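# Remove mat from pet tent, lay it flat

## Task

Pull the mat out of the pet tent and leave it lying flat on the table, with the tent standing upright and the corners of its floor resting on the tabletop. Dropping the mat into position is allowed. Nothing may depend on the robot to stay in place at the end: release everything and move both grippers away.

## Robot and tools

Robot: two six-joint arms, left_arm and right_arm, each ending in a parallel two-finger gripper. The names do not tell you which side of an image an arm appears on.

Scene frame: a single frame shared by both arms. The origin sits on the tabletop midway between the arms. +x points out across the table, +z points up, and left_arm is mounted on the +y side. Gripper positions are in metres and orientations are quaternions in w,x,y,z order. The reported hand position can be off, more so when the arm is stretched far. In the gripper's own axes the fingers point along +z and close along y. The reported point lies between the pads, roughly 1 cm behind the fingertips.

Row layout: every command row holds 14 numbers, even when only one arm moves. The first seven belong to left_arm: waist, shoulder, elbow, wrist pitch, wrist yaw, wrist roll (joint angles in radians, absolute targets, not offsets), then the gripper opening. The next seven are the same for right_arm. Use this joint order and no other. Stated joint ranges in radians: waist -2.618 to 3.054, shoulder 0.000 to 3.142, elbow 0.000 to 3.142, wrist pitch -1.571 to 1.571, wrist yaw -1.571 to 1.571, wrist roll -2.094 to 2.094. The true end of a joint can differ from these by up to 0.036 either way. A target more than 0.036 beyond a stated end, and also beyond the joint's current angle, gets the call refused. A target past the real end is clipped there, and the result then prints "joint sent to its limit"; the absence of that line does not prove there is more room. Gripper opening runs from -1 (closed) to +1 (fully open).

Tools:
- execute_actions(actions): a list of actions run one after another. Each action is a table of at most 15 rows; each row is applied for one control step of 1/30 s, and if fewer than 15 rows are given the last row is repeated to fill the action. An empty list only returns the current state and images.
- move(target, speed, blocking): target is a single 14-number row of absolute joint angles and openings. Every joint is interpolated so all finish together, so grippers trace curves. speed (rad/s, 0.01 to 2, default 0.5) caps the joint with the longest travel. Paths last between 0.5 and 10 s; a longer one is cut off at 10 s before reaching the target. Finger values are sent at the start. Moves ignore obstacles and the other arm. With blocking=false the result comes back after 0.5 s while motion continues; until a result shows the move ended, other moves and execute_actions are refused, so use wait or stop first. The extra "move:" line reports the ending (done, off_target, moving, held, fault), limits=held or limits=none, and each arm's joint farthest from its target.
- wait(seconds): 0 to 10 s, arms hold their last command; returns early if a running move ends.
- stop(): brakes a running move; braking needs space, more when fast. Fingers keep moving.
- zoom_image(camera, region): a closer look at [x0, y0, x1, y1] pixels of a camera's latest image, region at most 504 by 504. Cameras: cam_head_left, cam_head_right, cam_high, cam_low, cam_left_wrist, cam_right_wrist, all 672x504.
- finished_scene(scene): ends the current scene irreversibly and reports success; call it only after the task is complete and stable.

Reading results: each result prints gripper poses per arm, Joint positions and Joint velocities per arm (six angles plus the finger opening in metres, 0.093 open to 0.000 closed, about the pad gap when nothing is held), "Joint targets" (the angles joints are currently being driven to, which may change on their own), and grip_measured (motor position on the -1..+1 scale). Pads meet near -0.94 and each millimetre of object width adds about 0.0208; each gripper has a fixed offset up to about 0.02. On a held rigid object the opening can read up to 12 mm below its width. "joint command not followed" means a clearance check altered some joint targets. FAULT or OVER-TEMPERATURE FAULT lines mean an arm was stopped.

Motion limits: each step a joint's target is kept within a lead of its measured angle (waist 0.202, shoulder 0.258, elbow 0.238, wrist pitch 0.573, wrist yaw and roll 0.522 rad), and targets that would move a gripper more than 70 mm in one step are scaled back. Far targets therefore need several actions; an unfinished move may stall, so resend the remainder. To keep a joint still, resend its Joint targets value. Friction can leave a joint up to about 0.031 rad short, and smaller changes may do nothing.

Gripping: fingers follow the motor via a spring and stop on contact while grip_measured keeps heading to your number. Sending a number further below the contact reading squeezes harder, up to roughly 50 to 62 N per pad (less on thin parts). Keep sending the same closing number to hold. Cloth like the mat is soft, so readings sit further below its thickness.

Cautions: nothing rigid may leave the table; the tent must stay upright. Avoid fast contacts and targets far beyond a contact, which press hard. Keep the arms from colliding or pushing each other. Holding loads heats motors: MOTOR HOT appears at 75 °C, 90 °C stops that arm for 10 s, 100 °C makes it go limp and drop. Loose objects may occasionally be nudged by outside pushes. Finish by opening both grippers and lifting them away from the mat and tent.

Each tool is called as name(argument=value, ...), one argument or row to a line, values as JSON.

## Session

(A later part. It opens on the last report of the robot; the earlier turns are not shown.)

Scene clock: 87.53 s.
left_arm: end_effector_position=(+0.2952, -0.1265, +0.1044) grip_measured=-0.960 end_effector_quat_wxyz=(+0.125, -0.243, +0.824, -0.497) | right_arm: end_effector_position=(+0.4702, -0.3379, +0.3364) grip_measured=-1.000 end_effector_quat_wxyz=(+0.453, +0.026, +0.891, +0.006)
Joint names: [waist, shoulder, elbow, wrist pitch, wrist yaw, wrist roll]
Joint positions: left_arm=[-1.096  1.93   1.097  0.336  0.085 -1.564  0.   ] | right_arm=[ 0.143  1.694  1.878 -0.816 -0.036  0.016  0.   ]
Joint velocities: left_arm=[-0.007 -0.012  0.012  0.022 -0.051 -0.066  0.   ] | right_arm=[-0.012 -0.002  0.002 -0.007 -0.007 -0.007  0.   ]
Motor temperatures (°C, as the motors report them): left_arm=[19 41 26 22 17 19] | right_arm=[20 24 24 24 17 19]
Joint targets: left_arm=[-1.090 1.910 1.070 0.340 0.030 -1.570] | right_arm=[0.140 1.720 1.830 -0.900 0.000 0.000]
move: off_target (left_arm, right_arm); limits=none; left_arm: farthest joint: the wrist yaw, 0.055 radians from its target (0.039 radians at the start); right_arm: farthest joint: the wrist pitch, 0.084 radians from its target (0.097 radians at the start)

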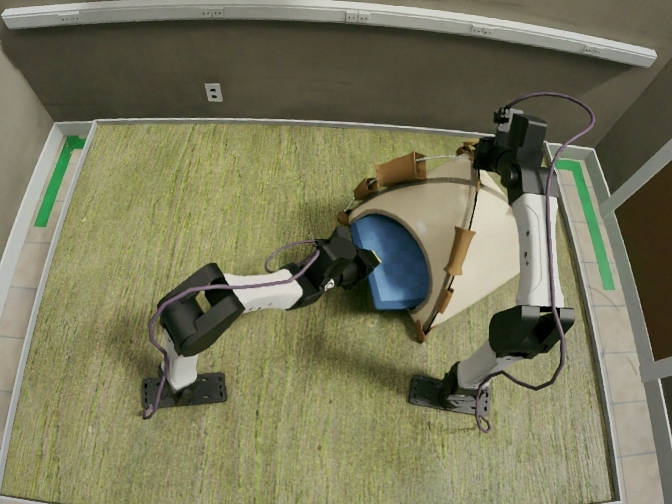

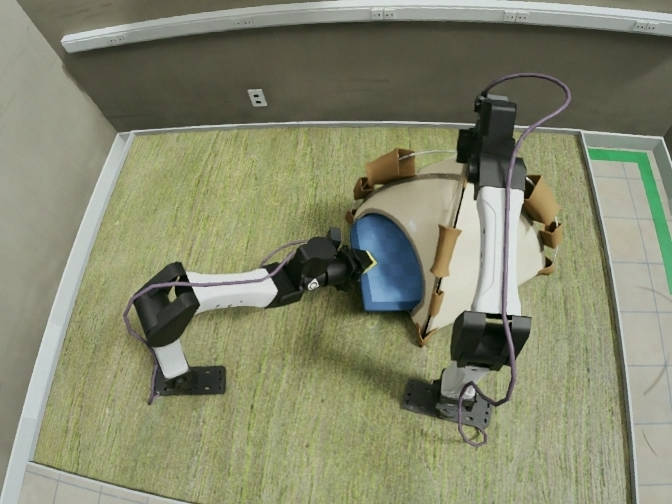

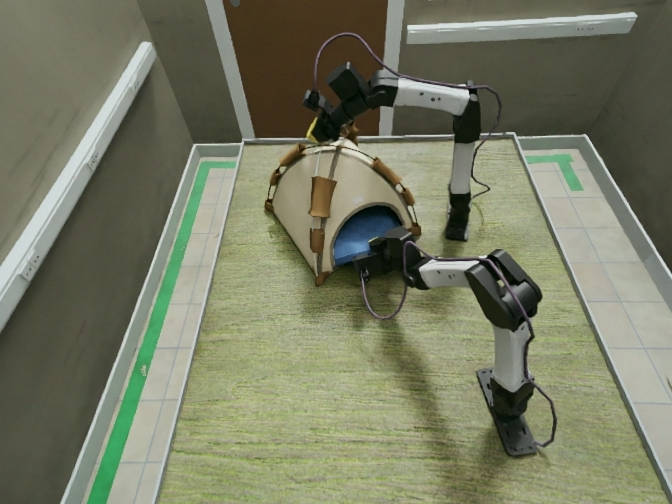

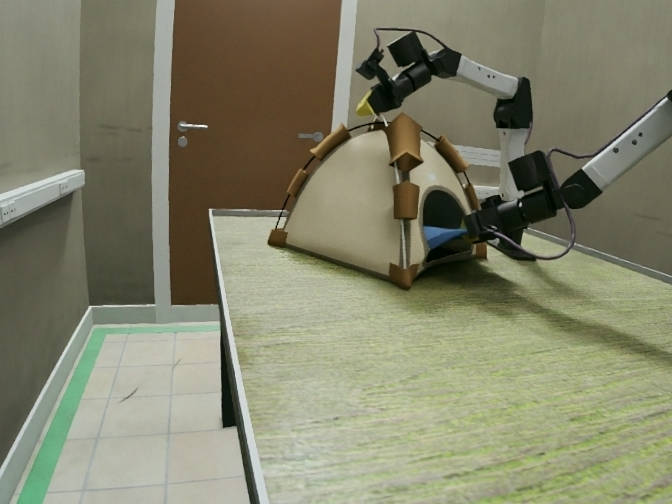

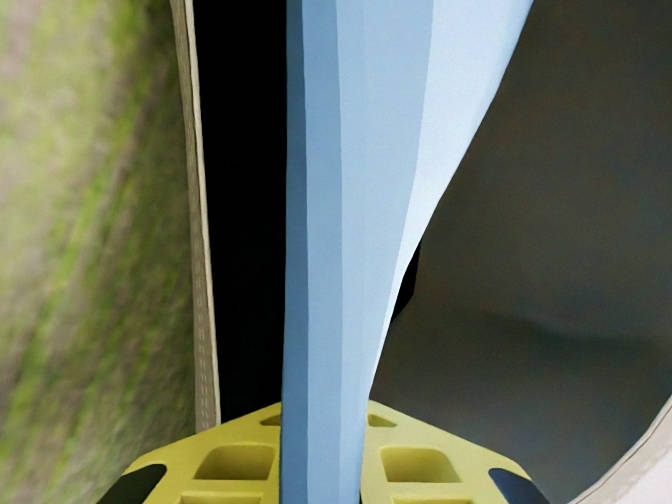

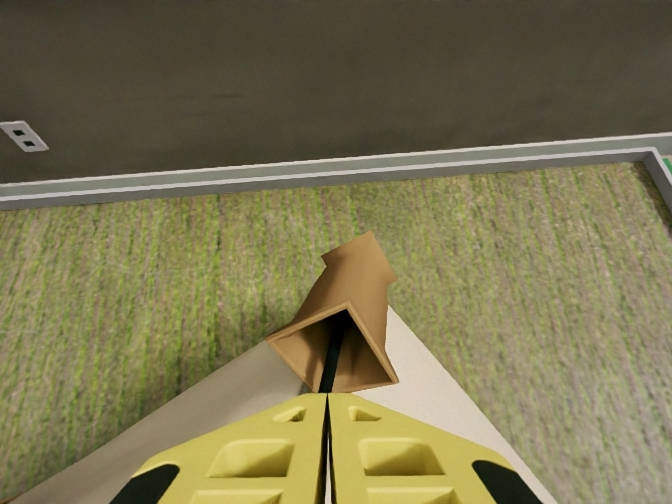

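move(
  target=[-1.21,1.91,1.07,0.34,0.03,-1.57,-1,0.17,1.70,1.80,-0.95,0,0,1],
  speed=0.15,
)

Scene clock: 89.17 s.
left_arm: end_effector_position=(+0.2656, -0.1459, +0.1041) grip_measured=-0.960 end_effector_quat_wxyz=(+0.138, -0.226, +0.829, -0.492) | right_arm: end_effector_position=(+0.4559, -0.3302, +0.3055) grip_measured=+0.980 end_effector_quat_wxyz=(+0.399, +0.021, +0.917, +0.004)
Joint names: [waist, shoulder, elbow, wrist pitch, wrist yaw, wrist roll]
Joint positions: left_arm=[-1.189  1.93   1.097  0.336 -0.003 -1.564  0.   ] | right_arm=[ 0.163  1.694  1.841 -0.897 -0.02   0.015  0.092]
Joint velocities: left_arm=[-0.017  0.007 -0.012  0.007 -0.081  0.066  0.   ] | right_arm=[-0.007  0.007 -0.007 -0.066  0.007  0.037 -0.001]
Motor temperatures (°C, as the motors report them): left_arm=[19 41 26 22 17 19] | right_arm=[20 24 24 24 17 19]
Joint targets: left_arm=[-1.210 1.910 1.070 0.340 0.030 -1.570] | right_arm=[0.170 1.700 1.800 -0.950 0.000 -0.000]
move: off_target (left_arm, right_arm); limits=none; left_arm: farthest joint: the wrist yaw, 0.033 radians from its target (0.055 radians at the start); right_arm: farthest joint: the wrist pitch, 0.053 radians from its target (0.134 radians at the start)

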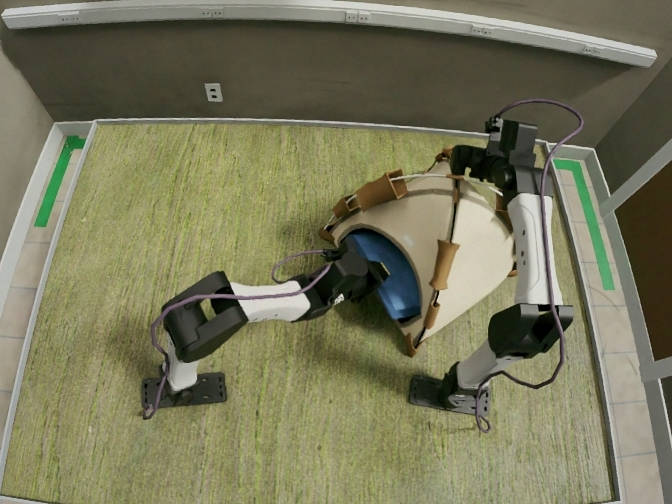

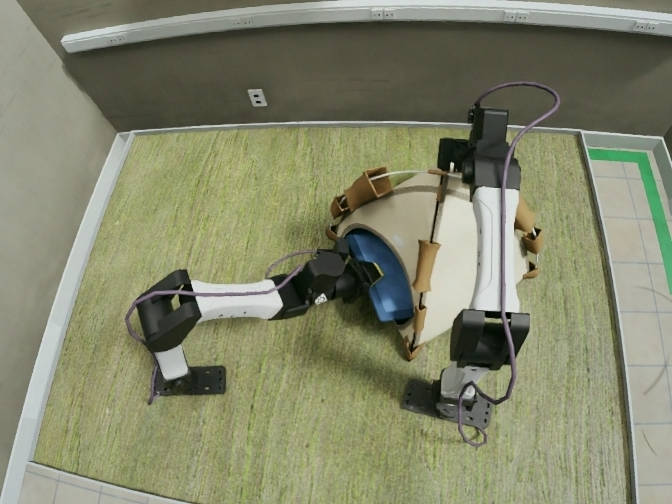

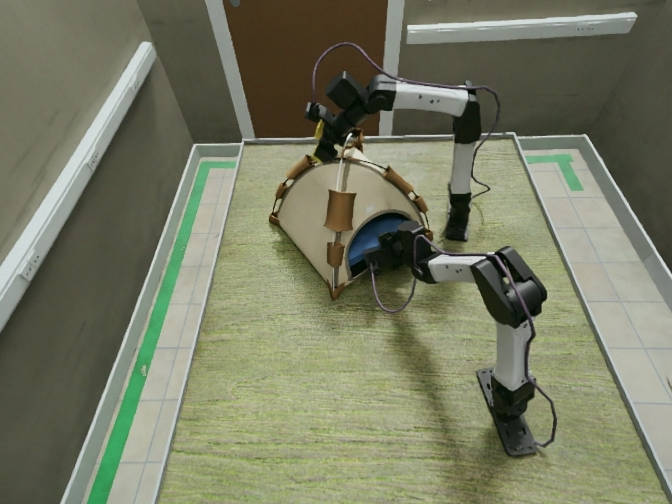

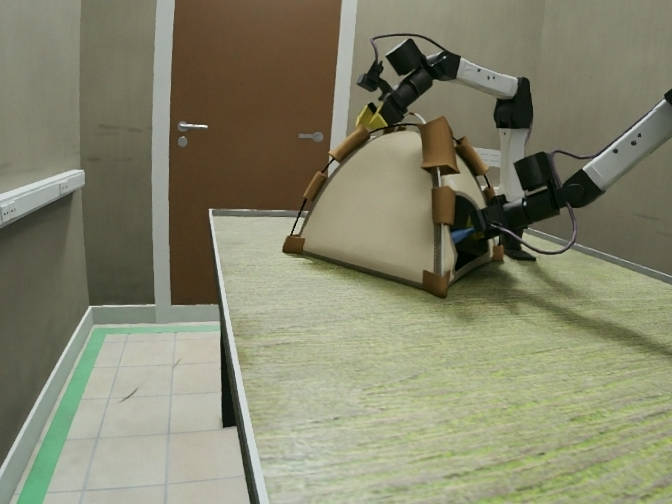

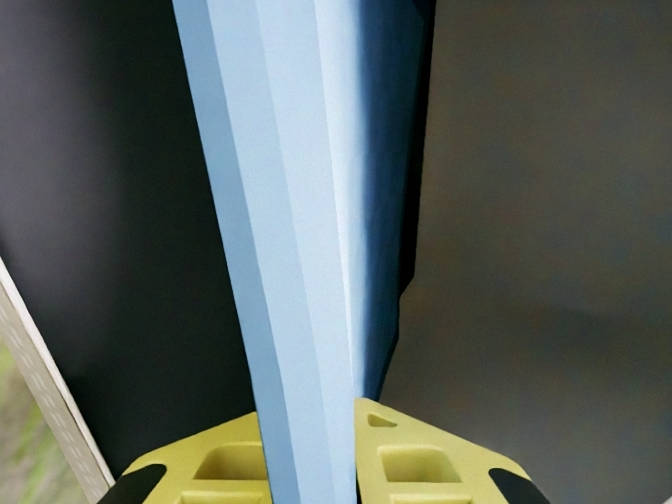

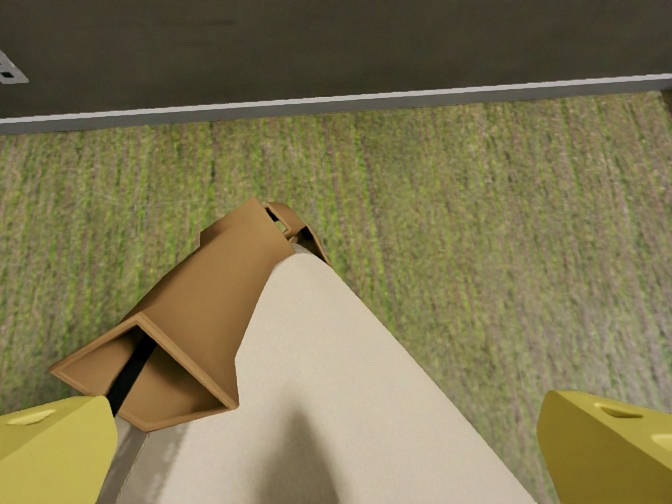

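move(
  target=[-1.19,1.93,1.09,0.34,0,-1.57,-1,0.2,1.5,1.95,-1.0,0,0,1],
  speed=0.5,
)

move(
  target=[-1.19,1.93,1.09,0.34,0,-1.57,-1,0.3,1.26,1.9,-1.42,0,0,1],
  speed=0.5,
)

Scene clock: 91.73 s.
left_arm: end_effector_position=(+0.2676, -0.1448, +0.1041) grip_measured=-0.960 end_effector_quat_wxyz=(+0.144, -0.229, +0.828, -0.491) | right_arm: end_effector_position=(+0.3935, -0.3176, +0.4163) grip_measured=+0.980 end_effector_quat_wxyz=(+0.497, +0.006, +0.868, +0.003)
Joint names: [waist, shoulder, elbow, wrist pitch, wrist yaw, wrist roll]
Joint positions: left_arm=[-1.189  1.93   1.097  0.336 -0.016 -1.564  0.   ] | right_arm=[ 0.194  1.489  1.948 -0.989 -0.007  0.01   0.092]
Joint velocities: left_arm=[ 0.002  0.002 -0.007 -0.037 -0.007 -0.051  0.   ] | right_arm=[-0.002  0.007 -0.017 -0.007  0.051 -0.037 -0.001]
Motor temperatures (°C, as the motors report them): left_arm=[19 40 26 23 17 19] | right_arm=[20 24 24 24 17 19]
Joint targets: left_arm=[-1.190 1.930 1.090 0.340 0.000 -1.570] | right_arm=[0.200 1.500 1.950 -1.000 -0.000 0.000]
move: done; limits=none; left_arm: farthest joint: the wrist yaw, 0.016 radians from its target (0.003 radians at the start); right_arm: farthest joint: the shoulder, 0.011 radians from its target (0.194 radians at the start)

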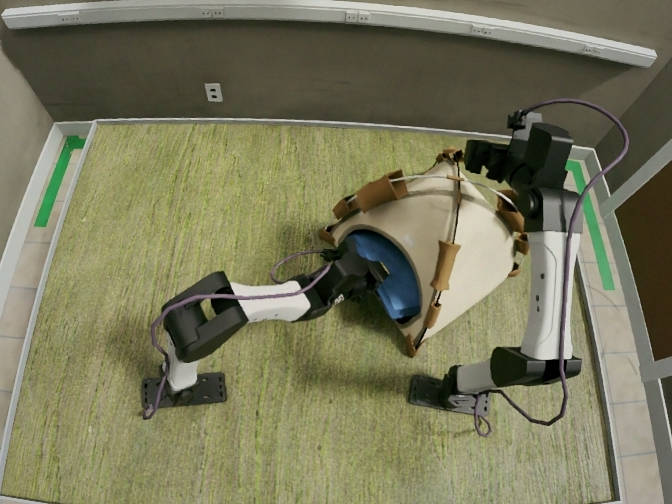

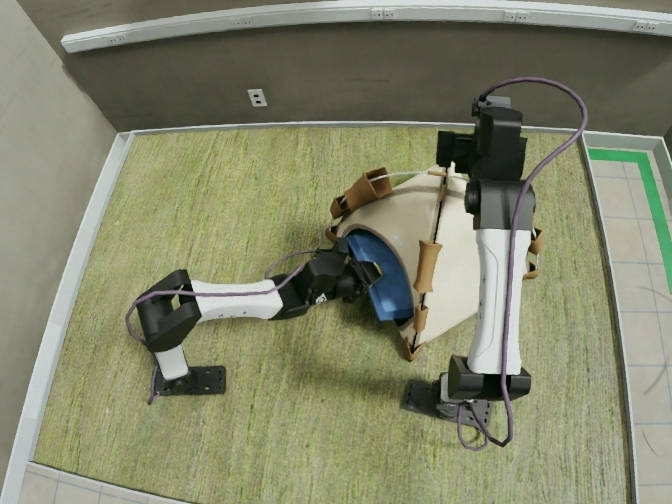

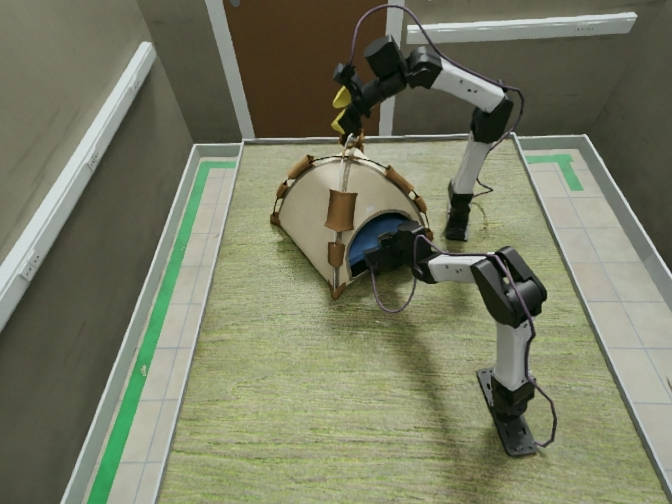

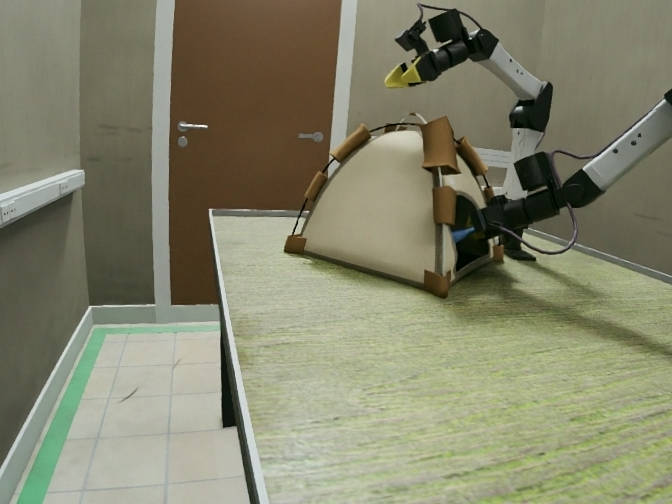

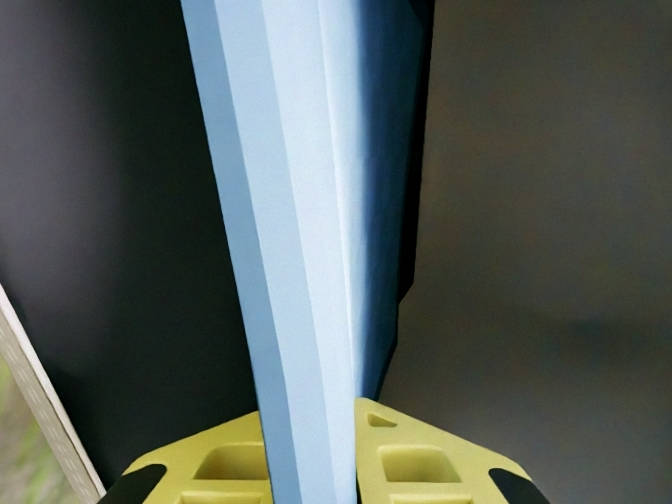

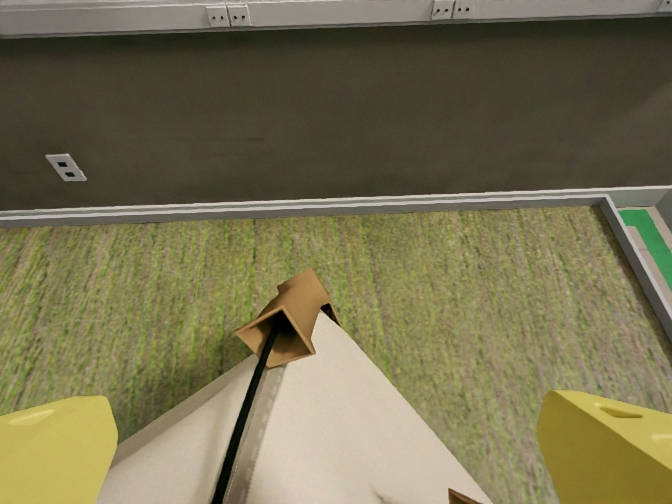

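Scene clock: 93.30 s.
left_arm: end_effector_position=(+0.2681, -0.1445, +0.1041) grip_measured=-0.960 end_effector_quat_wxyz=(+0.145, -0.230, +0.828, -0.491) | right_arm: end_effector_position=(+0.2689, -0.2892, +0.3945) grip_measured=+0.980 end_effector_quat_wxyz=(+0.393, -0.038, +0.918, +0.023)
Joint names: [waist, shoulder, elbow, wrist pitch, wrist yaw, wrist roll]
Joint positions: left_arm=[-1.189  1.93   1.097  0.336 -0.02  -1.564  0.   ] | right_arm=[ 0.292  1.273  1.921 -1.409 -0.007  0.009  0.092]
Joint velocities: left_arm=[ 0.007 -0.002  0.012 -0.022 -0.007 -0.051  0.   ] | right_arm=[-0.002 -0.007  0.012 -0.007  0.007 -0.007  0.002]
Motor temperatures (°C, as the motors report them): left_arm=[19 40 26 23 17 19] | right_arm=[20 24 24 24 17 19]
Joint targets: left_arm=[-1.190 1.930 1.090 0.340 -0.000 -1.570] | right_arm=[0.300 1.260 1.900 -1.420 0.000 -0.000]
move: off_target (right_arm); limits=none; left_arm: farthest joint: the wrist yaw, 0.020 radians from its target (0.016 radians at the start); right_arm: farthest joint: the elbow, 0.021 radians from its target (0.048 radians at the start)

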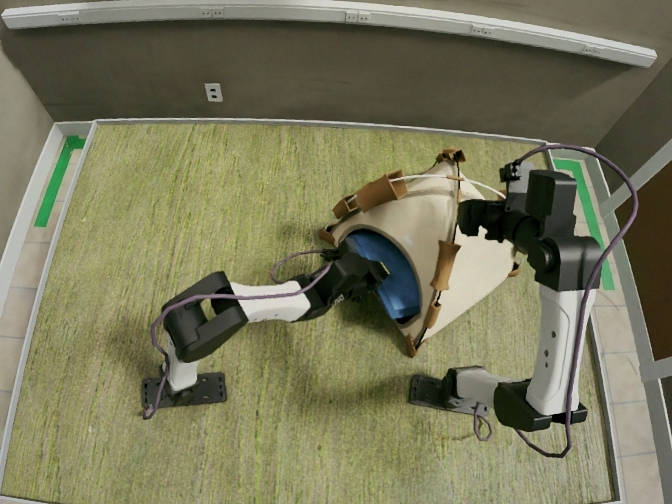

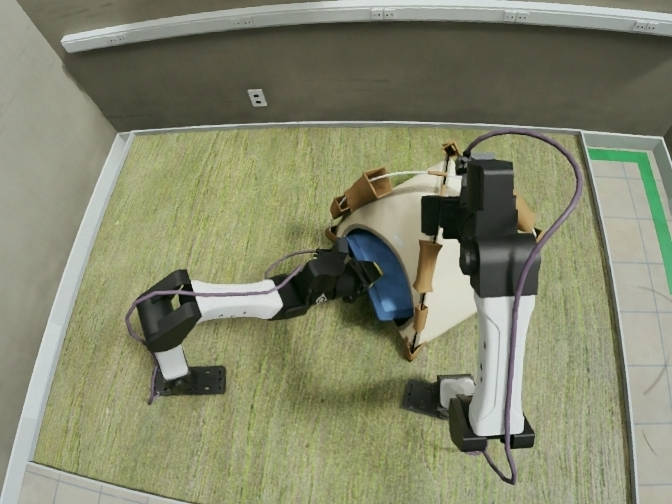

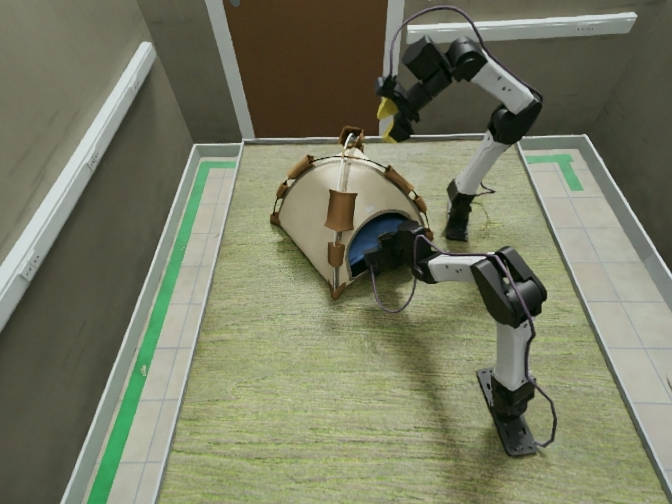

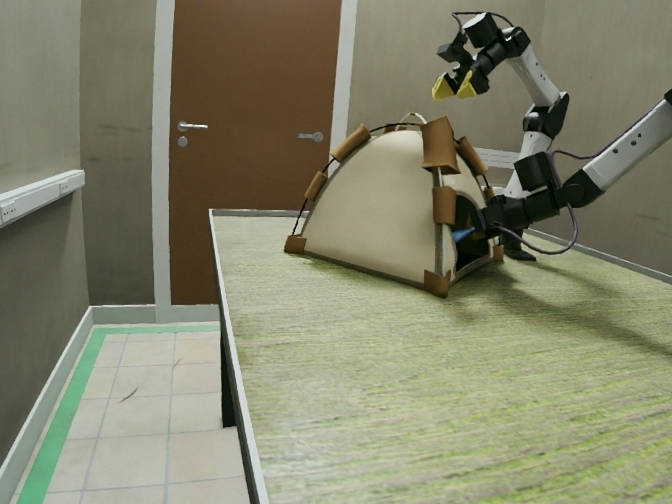

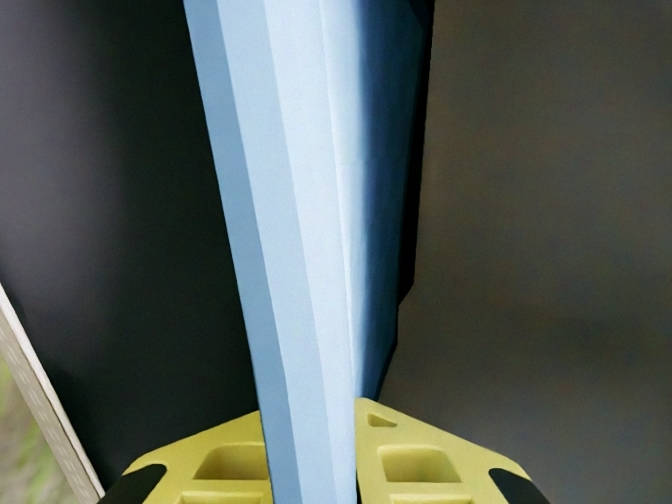

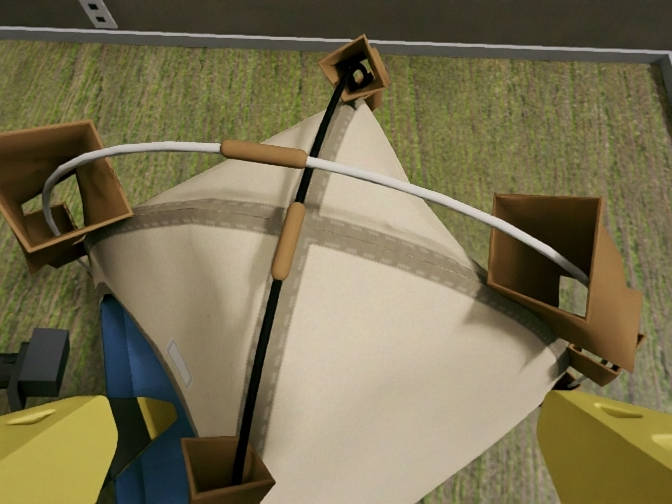

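move(
  target=[-1.19,1.93,1.09,0.34,0,-1.57,-1,0.41,1.48,1.77,-1.32,0,0,0.6],
  speed=0.25,
)

Scene clock: 95.07 s.
left_arm: end_effector_position=(+0.2681, -0.1445, +0.1041) grip_measured=-0.960 end_effector_quat_wxyz=(+0.145, -0.230, +0.828, -0.491) | right_arm: end_effector_position=(+0.3213, -0.2473, +0.3031) grip_measured=+0.602 end_effector_quat_wxyz=(+0.272, -0.093, +0.957, +0.032)
Joint names: [waist, shoulder, elbow, wrist pitch, wrist yaw, wrist roll]
Joint positions: left_arm=[-1.189  1.93   1.097  0.336 -0.02  -1.564  0.   ] | right_arm=[ 0.403  1.47   1.785 -1.331 -0.006  0.009  0.074]
Joint velocities: left_arm=[-0.017 -0.002  0.017  0.007  0.037 -0.037  0.   ] | right_arm=[-0.012  0.007 -0.012  0.037  0.007  0.007  0.001]
Motor temperatures (°C, as the motors report them): left_arm=[19 40 26 23 17 19] | right_arm=[20 24 24 24 17 19]
Joint targets: left_arm=[-1.190 1.930 1.090 0.340 0.000 -1.570] | right_arm=[0.410 1.480 1.770 -1.320 -0.000 0.000]
move: done; limits=none; left_arm: farthest joint: the wrist yaw, 0.020 radians from its target (0.020 radians at the start); right_arm: farthest joint: the elbow, 0.015 radians from its target (0.151 radians at the start)

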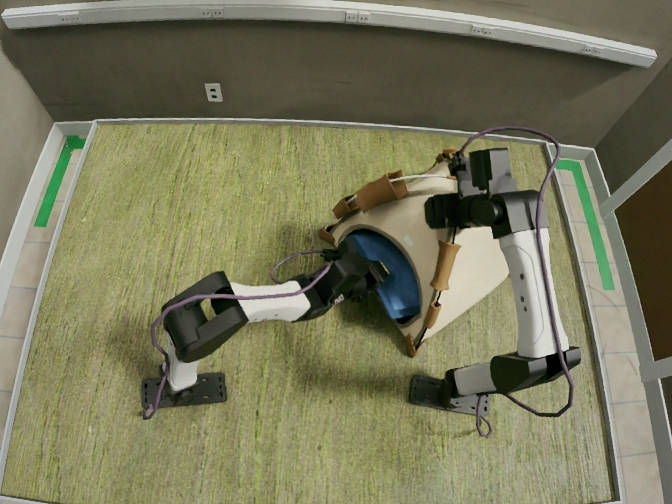

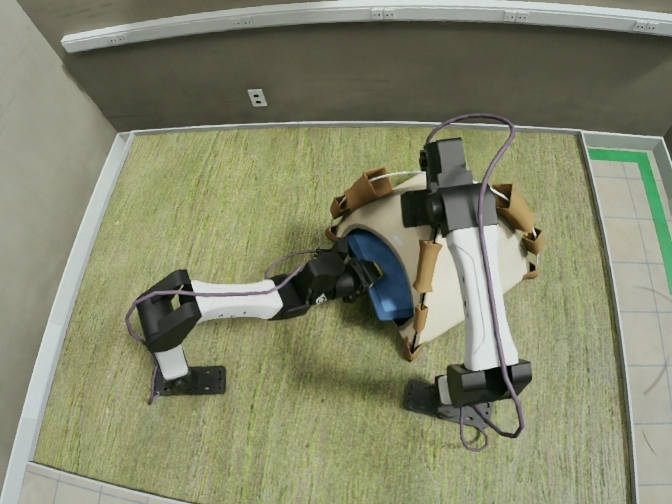

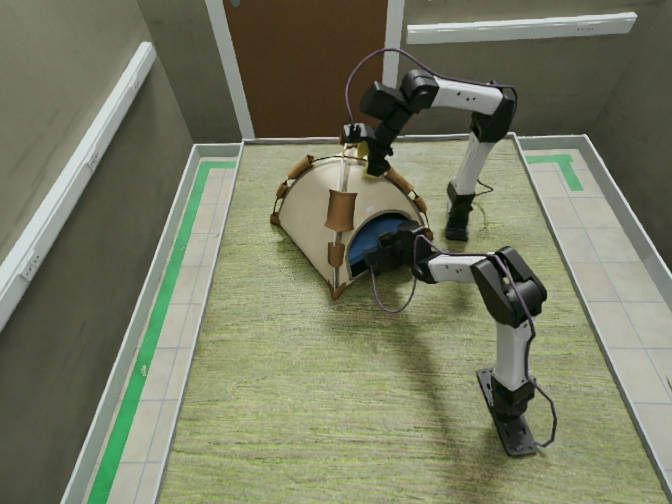

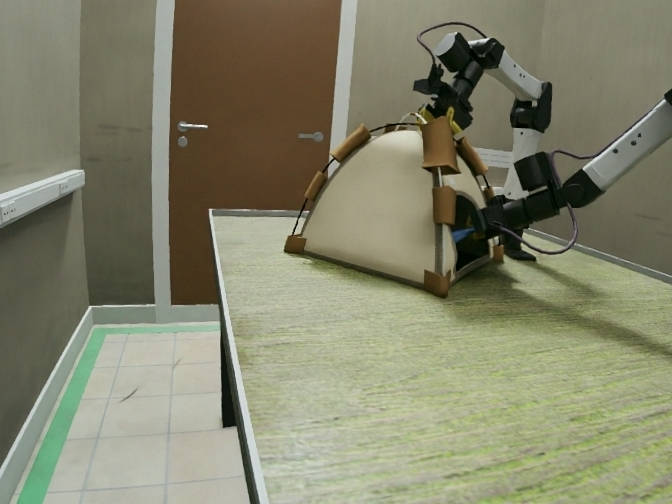

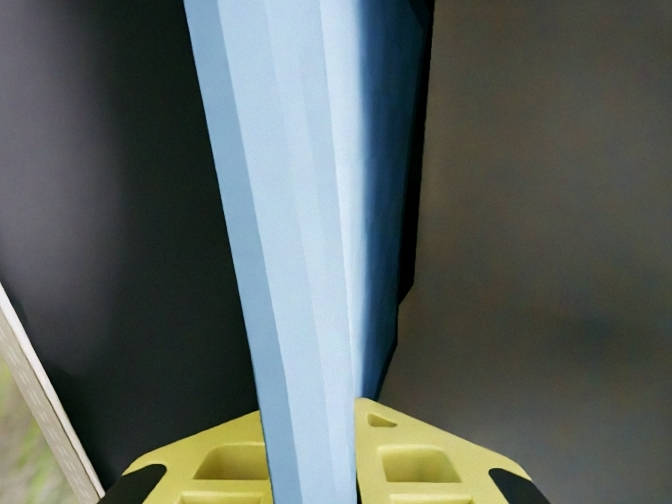

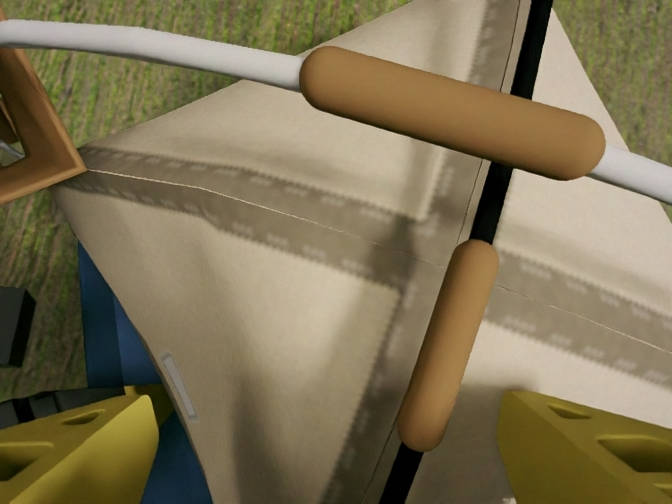

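move(
  target=[-1.19,1.93,1.09,0.34,0,-1.57,-1,0.355,1.49,1.70,-1.29,0,0.3,0.6],
  speed=0.25,
)

move(
  target=[-1.19,1.93,1.09,0.34,0,-1.57,-1,0.355,1.49,1.70,-1.29,0,0.3,-1],
)

Scene clock: 97.47 s.
left_arm: end_effector_position=(+0.2682, -0.1444, +0.1041) grip_measured=-0.960 end_effector_quat_wxyz=(+0.146, -0.230, +0.828, -0.490) | right_arm: end_effector_position=(+0.3253, -0.2617, +0.2857) grip_measured=+0.602 end_effector_quat_wxyz=(+0.252, +0.063, +0.964, +0.058)
Joint names: [waist, shoulder, elbow, wrist pitch, wrist yaw, wrist roll]
Joint positions: left_arm=[-1.189  1.93   1.097  0.336 -0.021 -1.564  0.   ] | right_arm=[ 0.362  1.47   1.723 -1.3   -0.002  0.289  0.074]
Joint velocities: left_arm=[-0.022 -0.002 -0.007 -0.007  0.081  0.051  0.   ] | right_arm=[ 0.007 -0.007  0.007 -0.007 -0.051 -0.022  0.001]
Motor temperatures (°C, as the motors report them): left_arm=[19 40 26 23 17 19] | right_arm=[20 24 24 24 17 19]
Joint targets: left_arm=[-1.190 1.930 1.090 0.340 -0.000 -1.570] | right_arm=[0.355 1.490 1.700 -1.290 0.000 0.300]
move: off_target (left_arm, right_arm); limits=none; left_arm: farthest joint: the wrist yaw, 0.021 radians from its target (0.020 radians at the start); right_arm: farthest joint: the elbow, 0.023 radians from its target (0.085 radians at the start)

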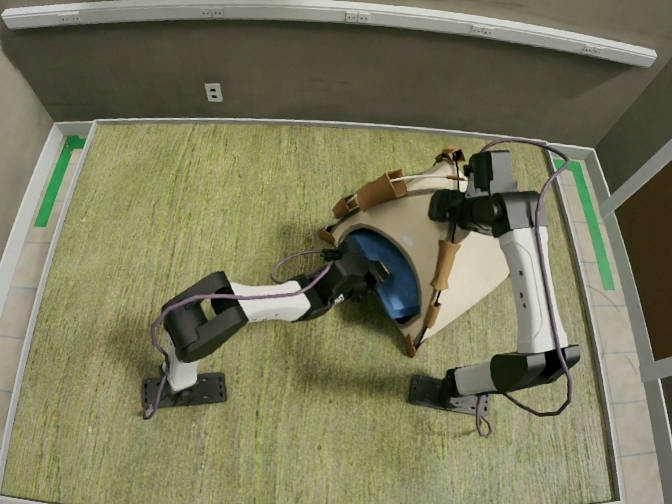

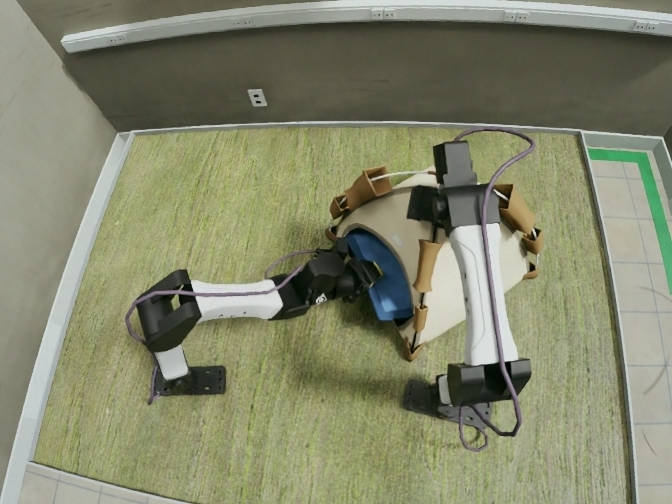

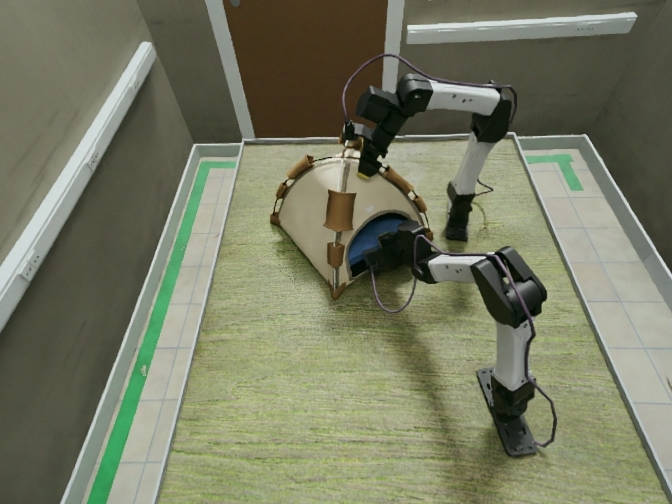

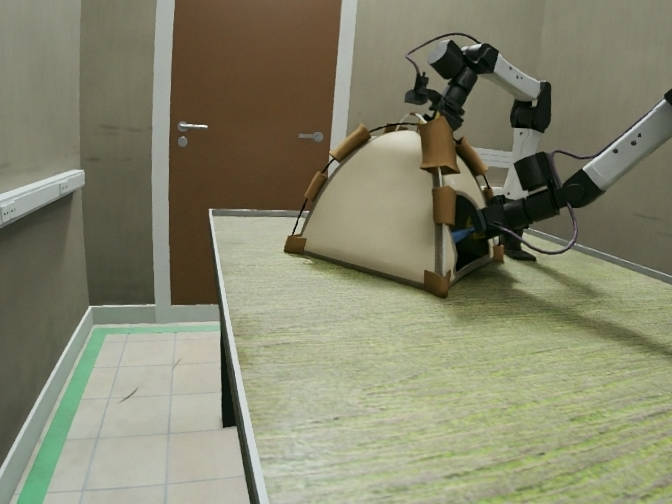

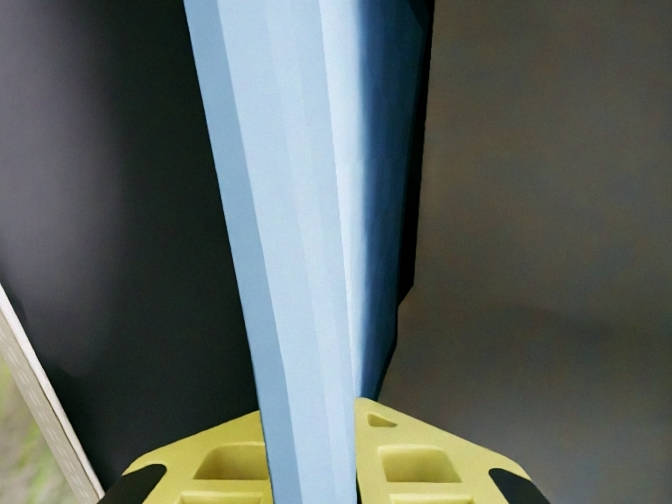

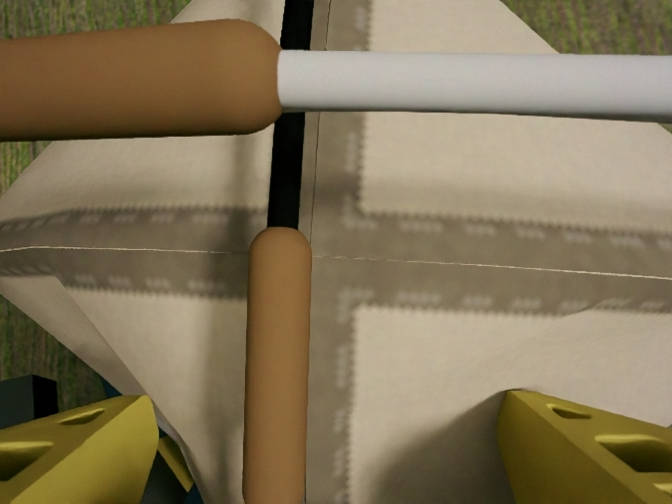

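Scene clock: 98.17 s.
left_arm: end_effector_position=(+0.2666, -0.1453, +0.1041) grip_measured=-0.960 end_effector_quat_wxyz=(+0.141, -0.227, +0.829, -0.492) | right_arm: end_effector_position=(+0.3223, -0.2620, +0.2817) grip_measured=-1.000 end_effector_quat_wxyz=(+0.243, +0.062, +0.966, +0.056)
Joint names: [waist, shoulder, elbow, wrist pitch, wrist yaw, wrist roll]
Joint positions: left_arm=[-1.189  1.93   1.097  0.336 -0.01  -1.564  0.   ] | right_arm=[ 0.362  1.47   1.716 -1.312 -0.002  0.287  0.   ]
Joint velocities: left_arm=[ 0.002 -0.007 -0.002  0.051 -0.081  0.037  0.   ] | right_arm=[-0.017  0.012  0.002 -0.125  0.022  0.051  0.   ]
Motor temperatures (°C, as the motors report them): left_arm=[19 39 26 23 17 19] | right_arm=[20 24 24 24 17 19]
Joint targets: left_arm=[-1.190 1.930 1.090 0.340 0.000 -1.570] | right_arm=[0.355 1.490 1.700 -1.290 -0.000 0.300]
move: off_target (right_arm); limits=none; left_arm: farthest joint: the wrist yaw, 0.010 radians from its target (0.021 radians at the start); right_arm: farthest joint: the wrist pitch, 0.022 radians from its target (0.010 radians at the start)

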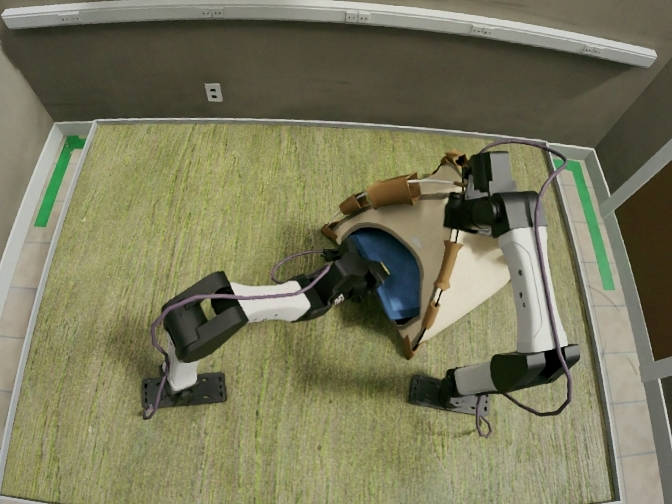

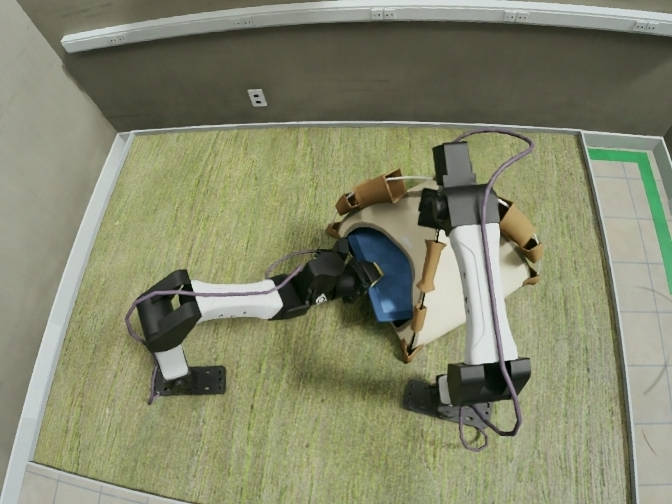

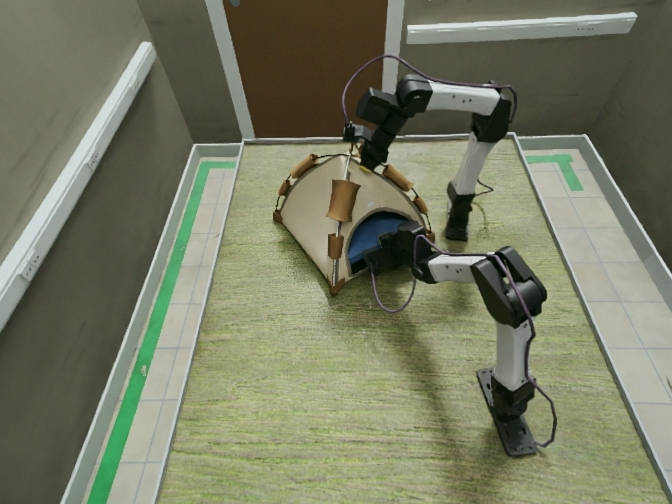

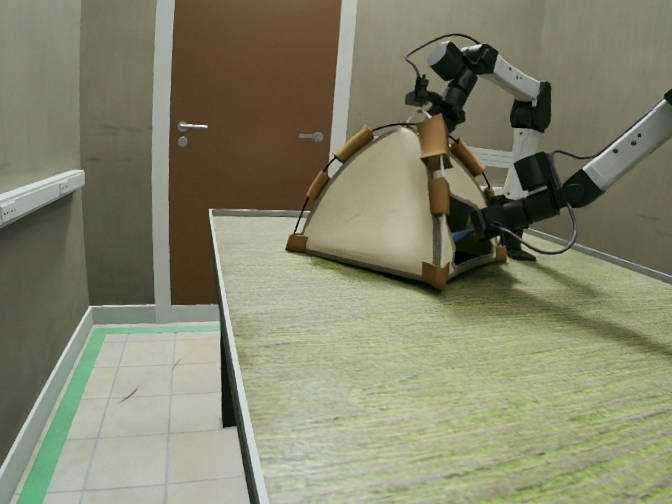

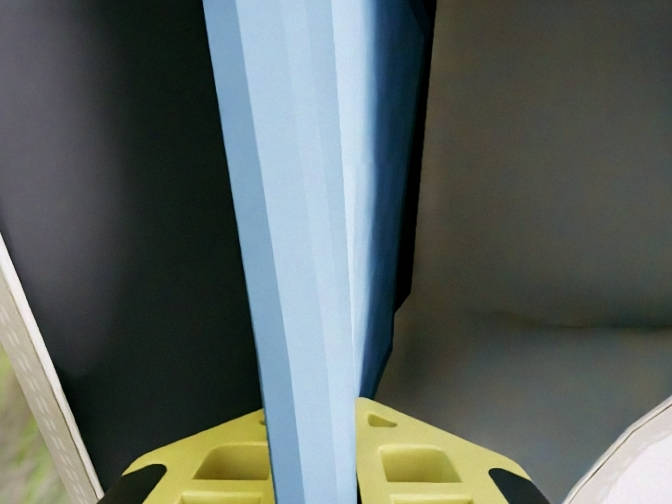

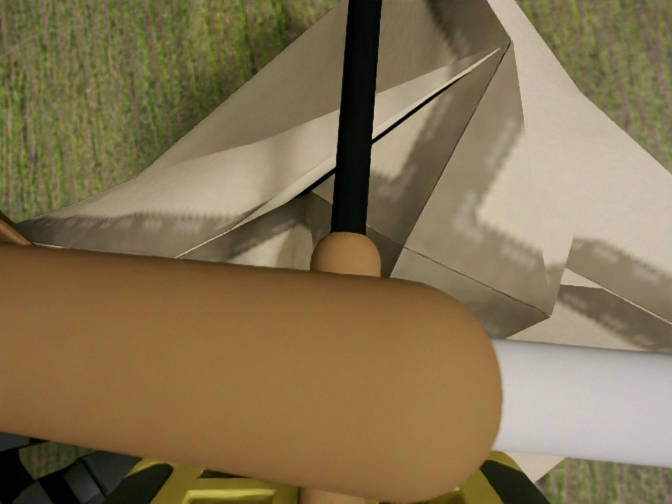

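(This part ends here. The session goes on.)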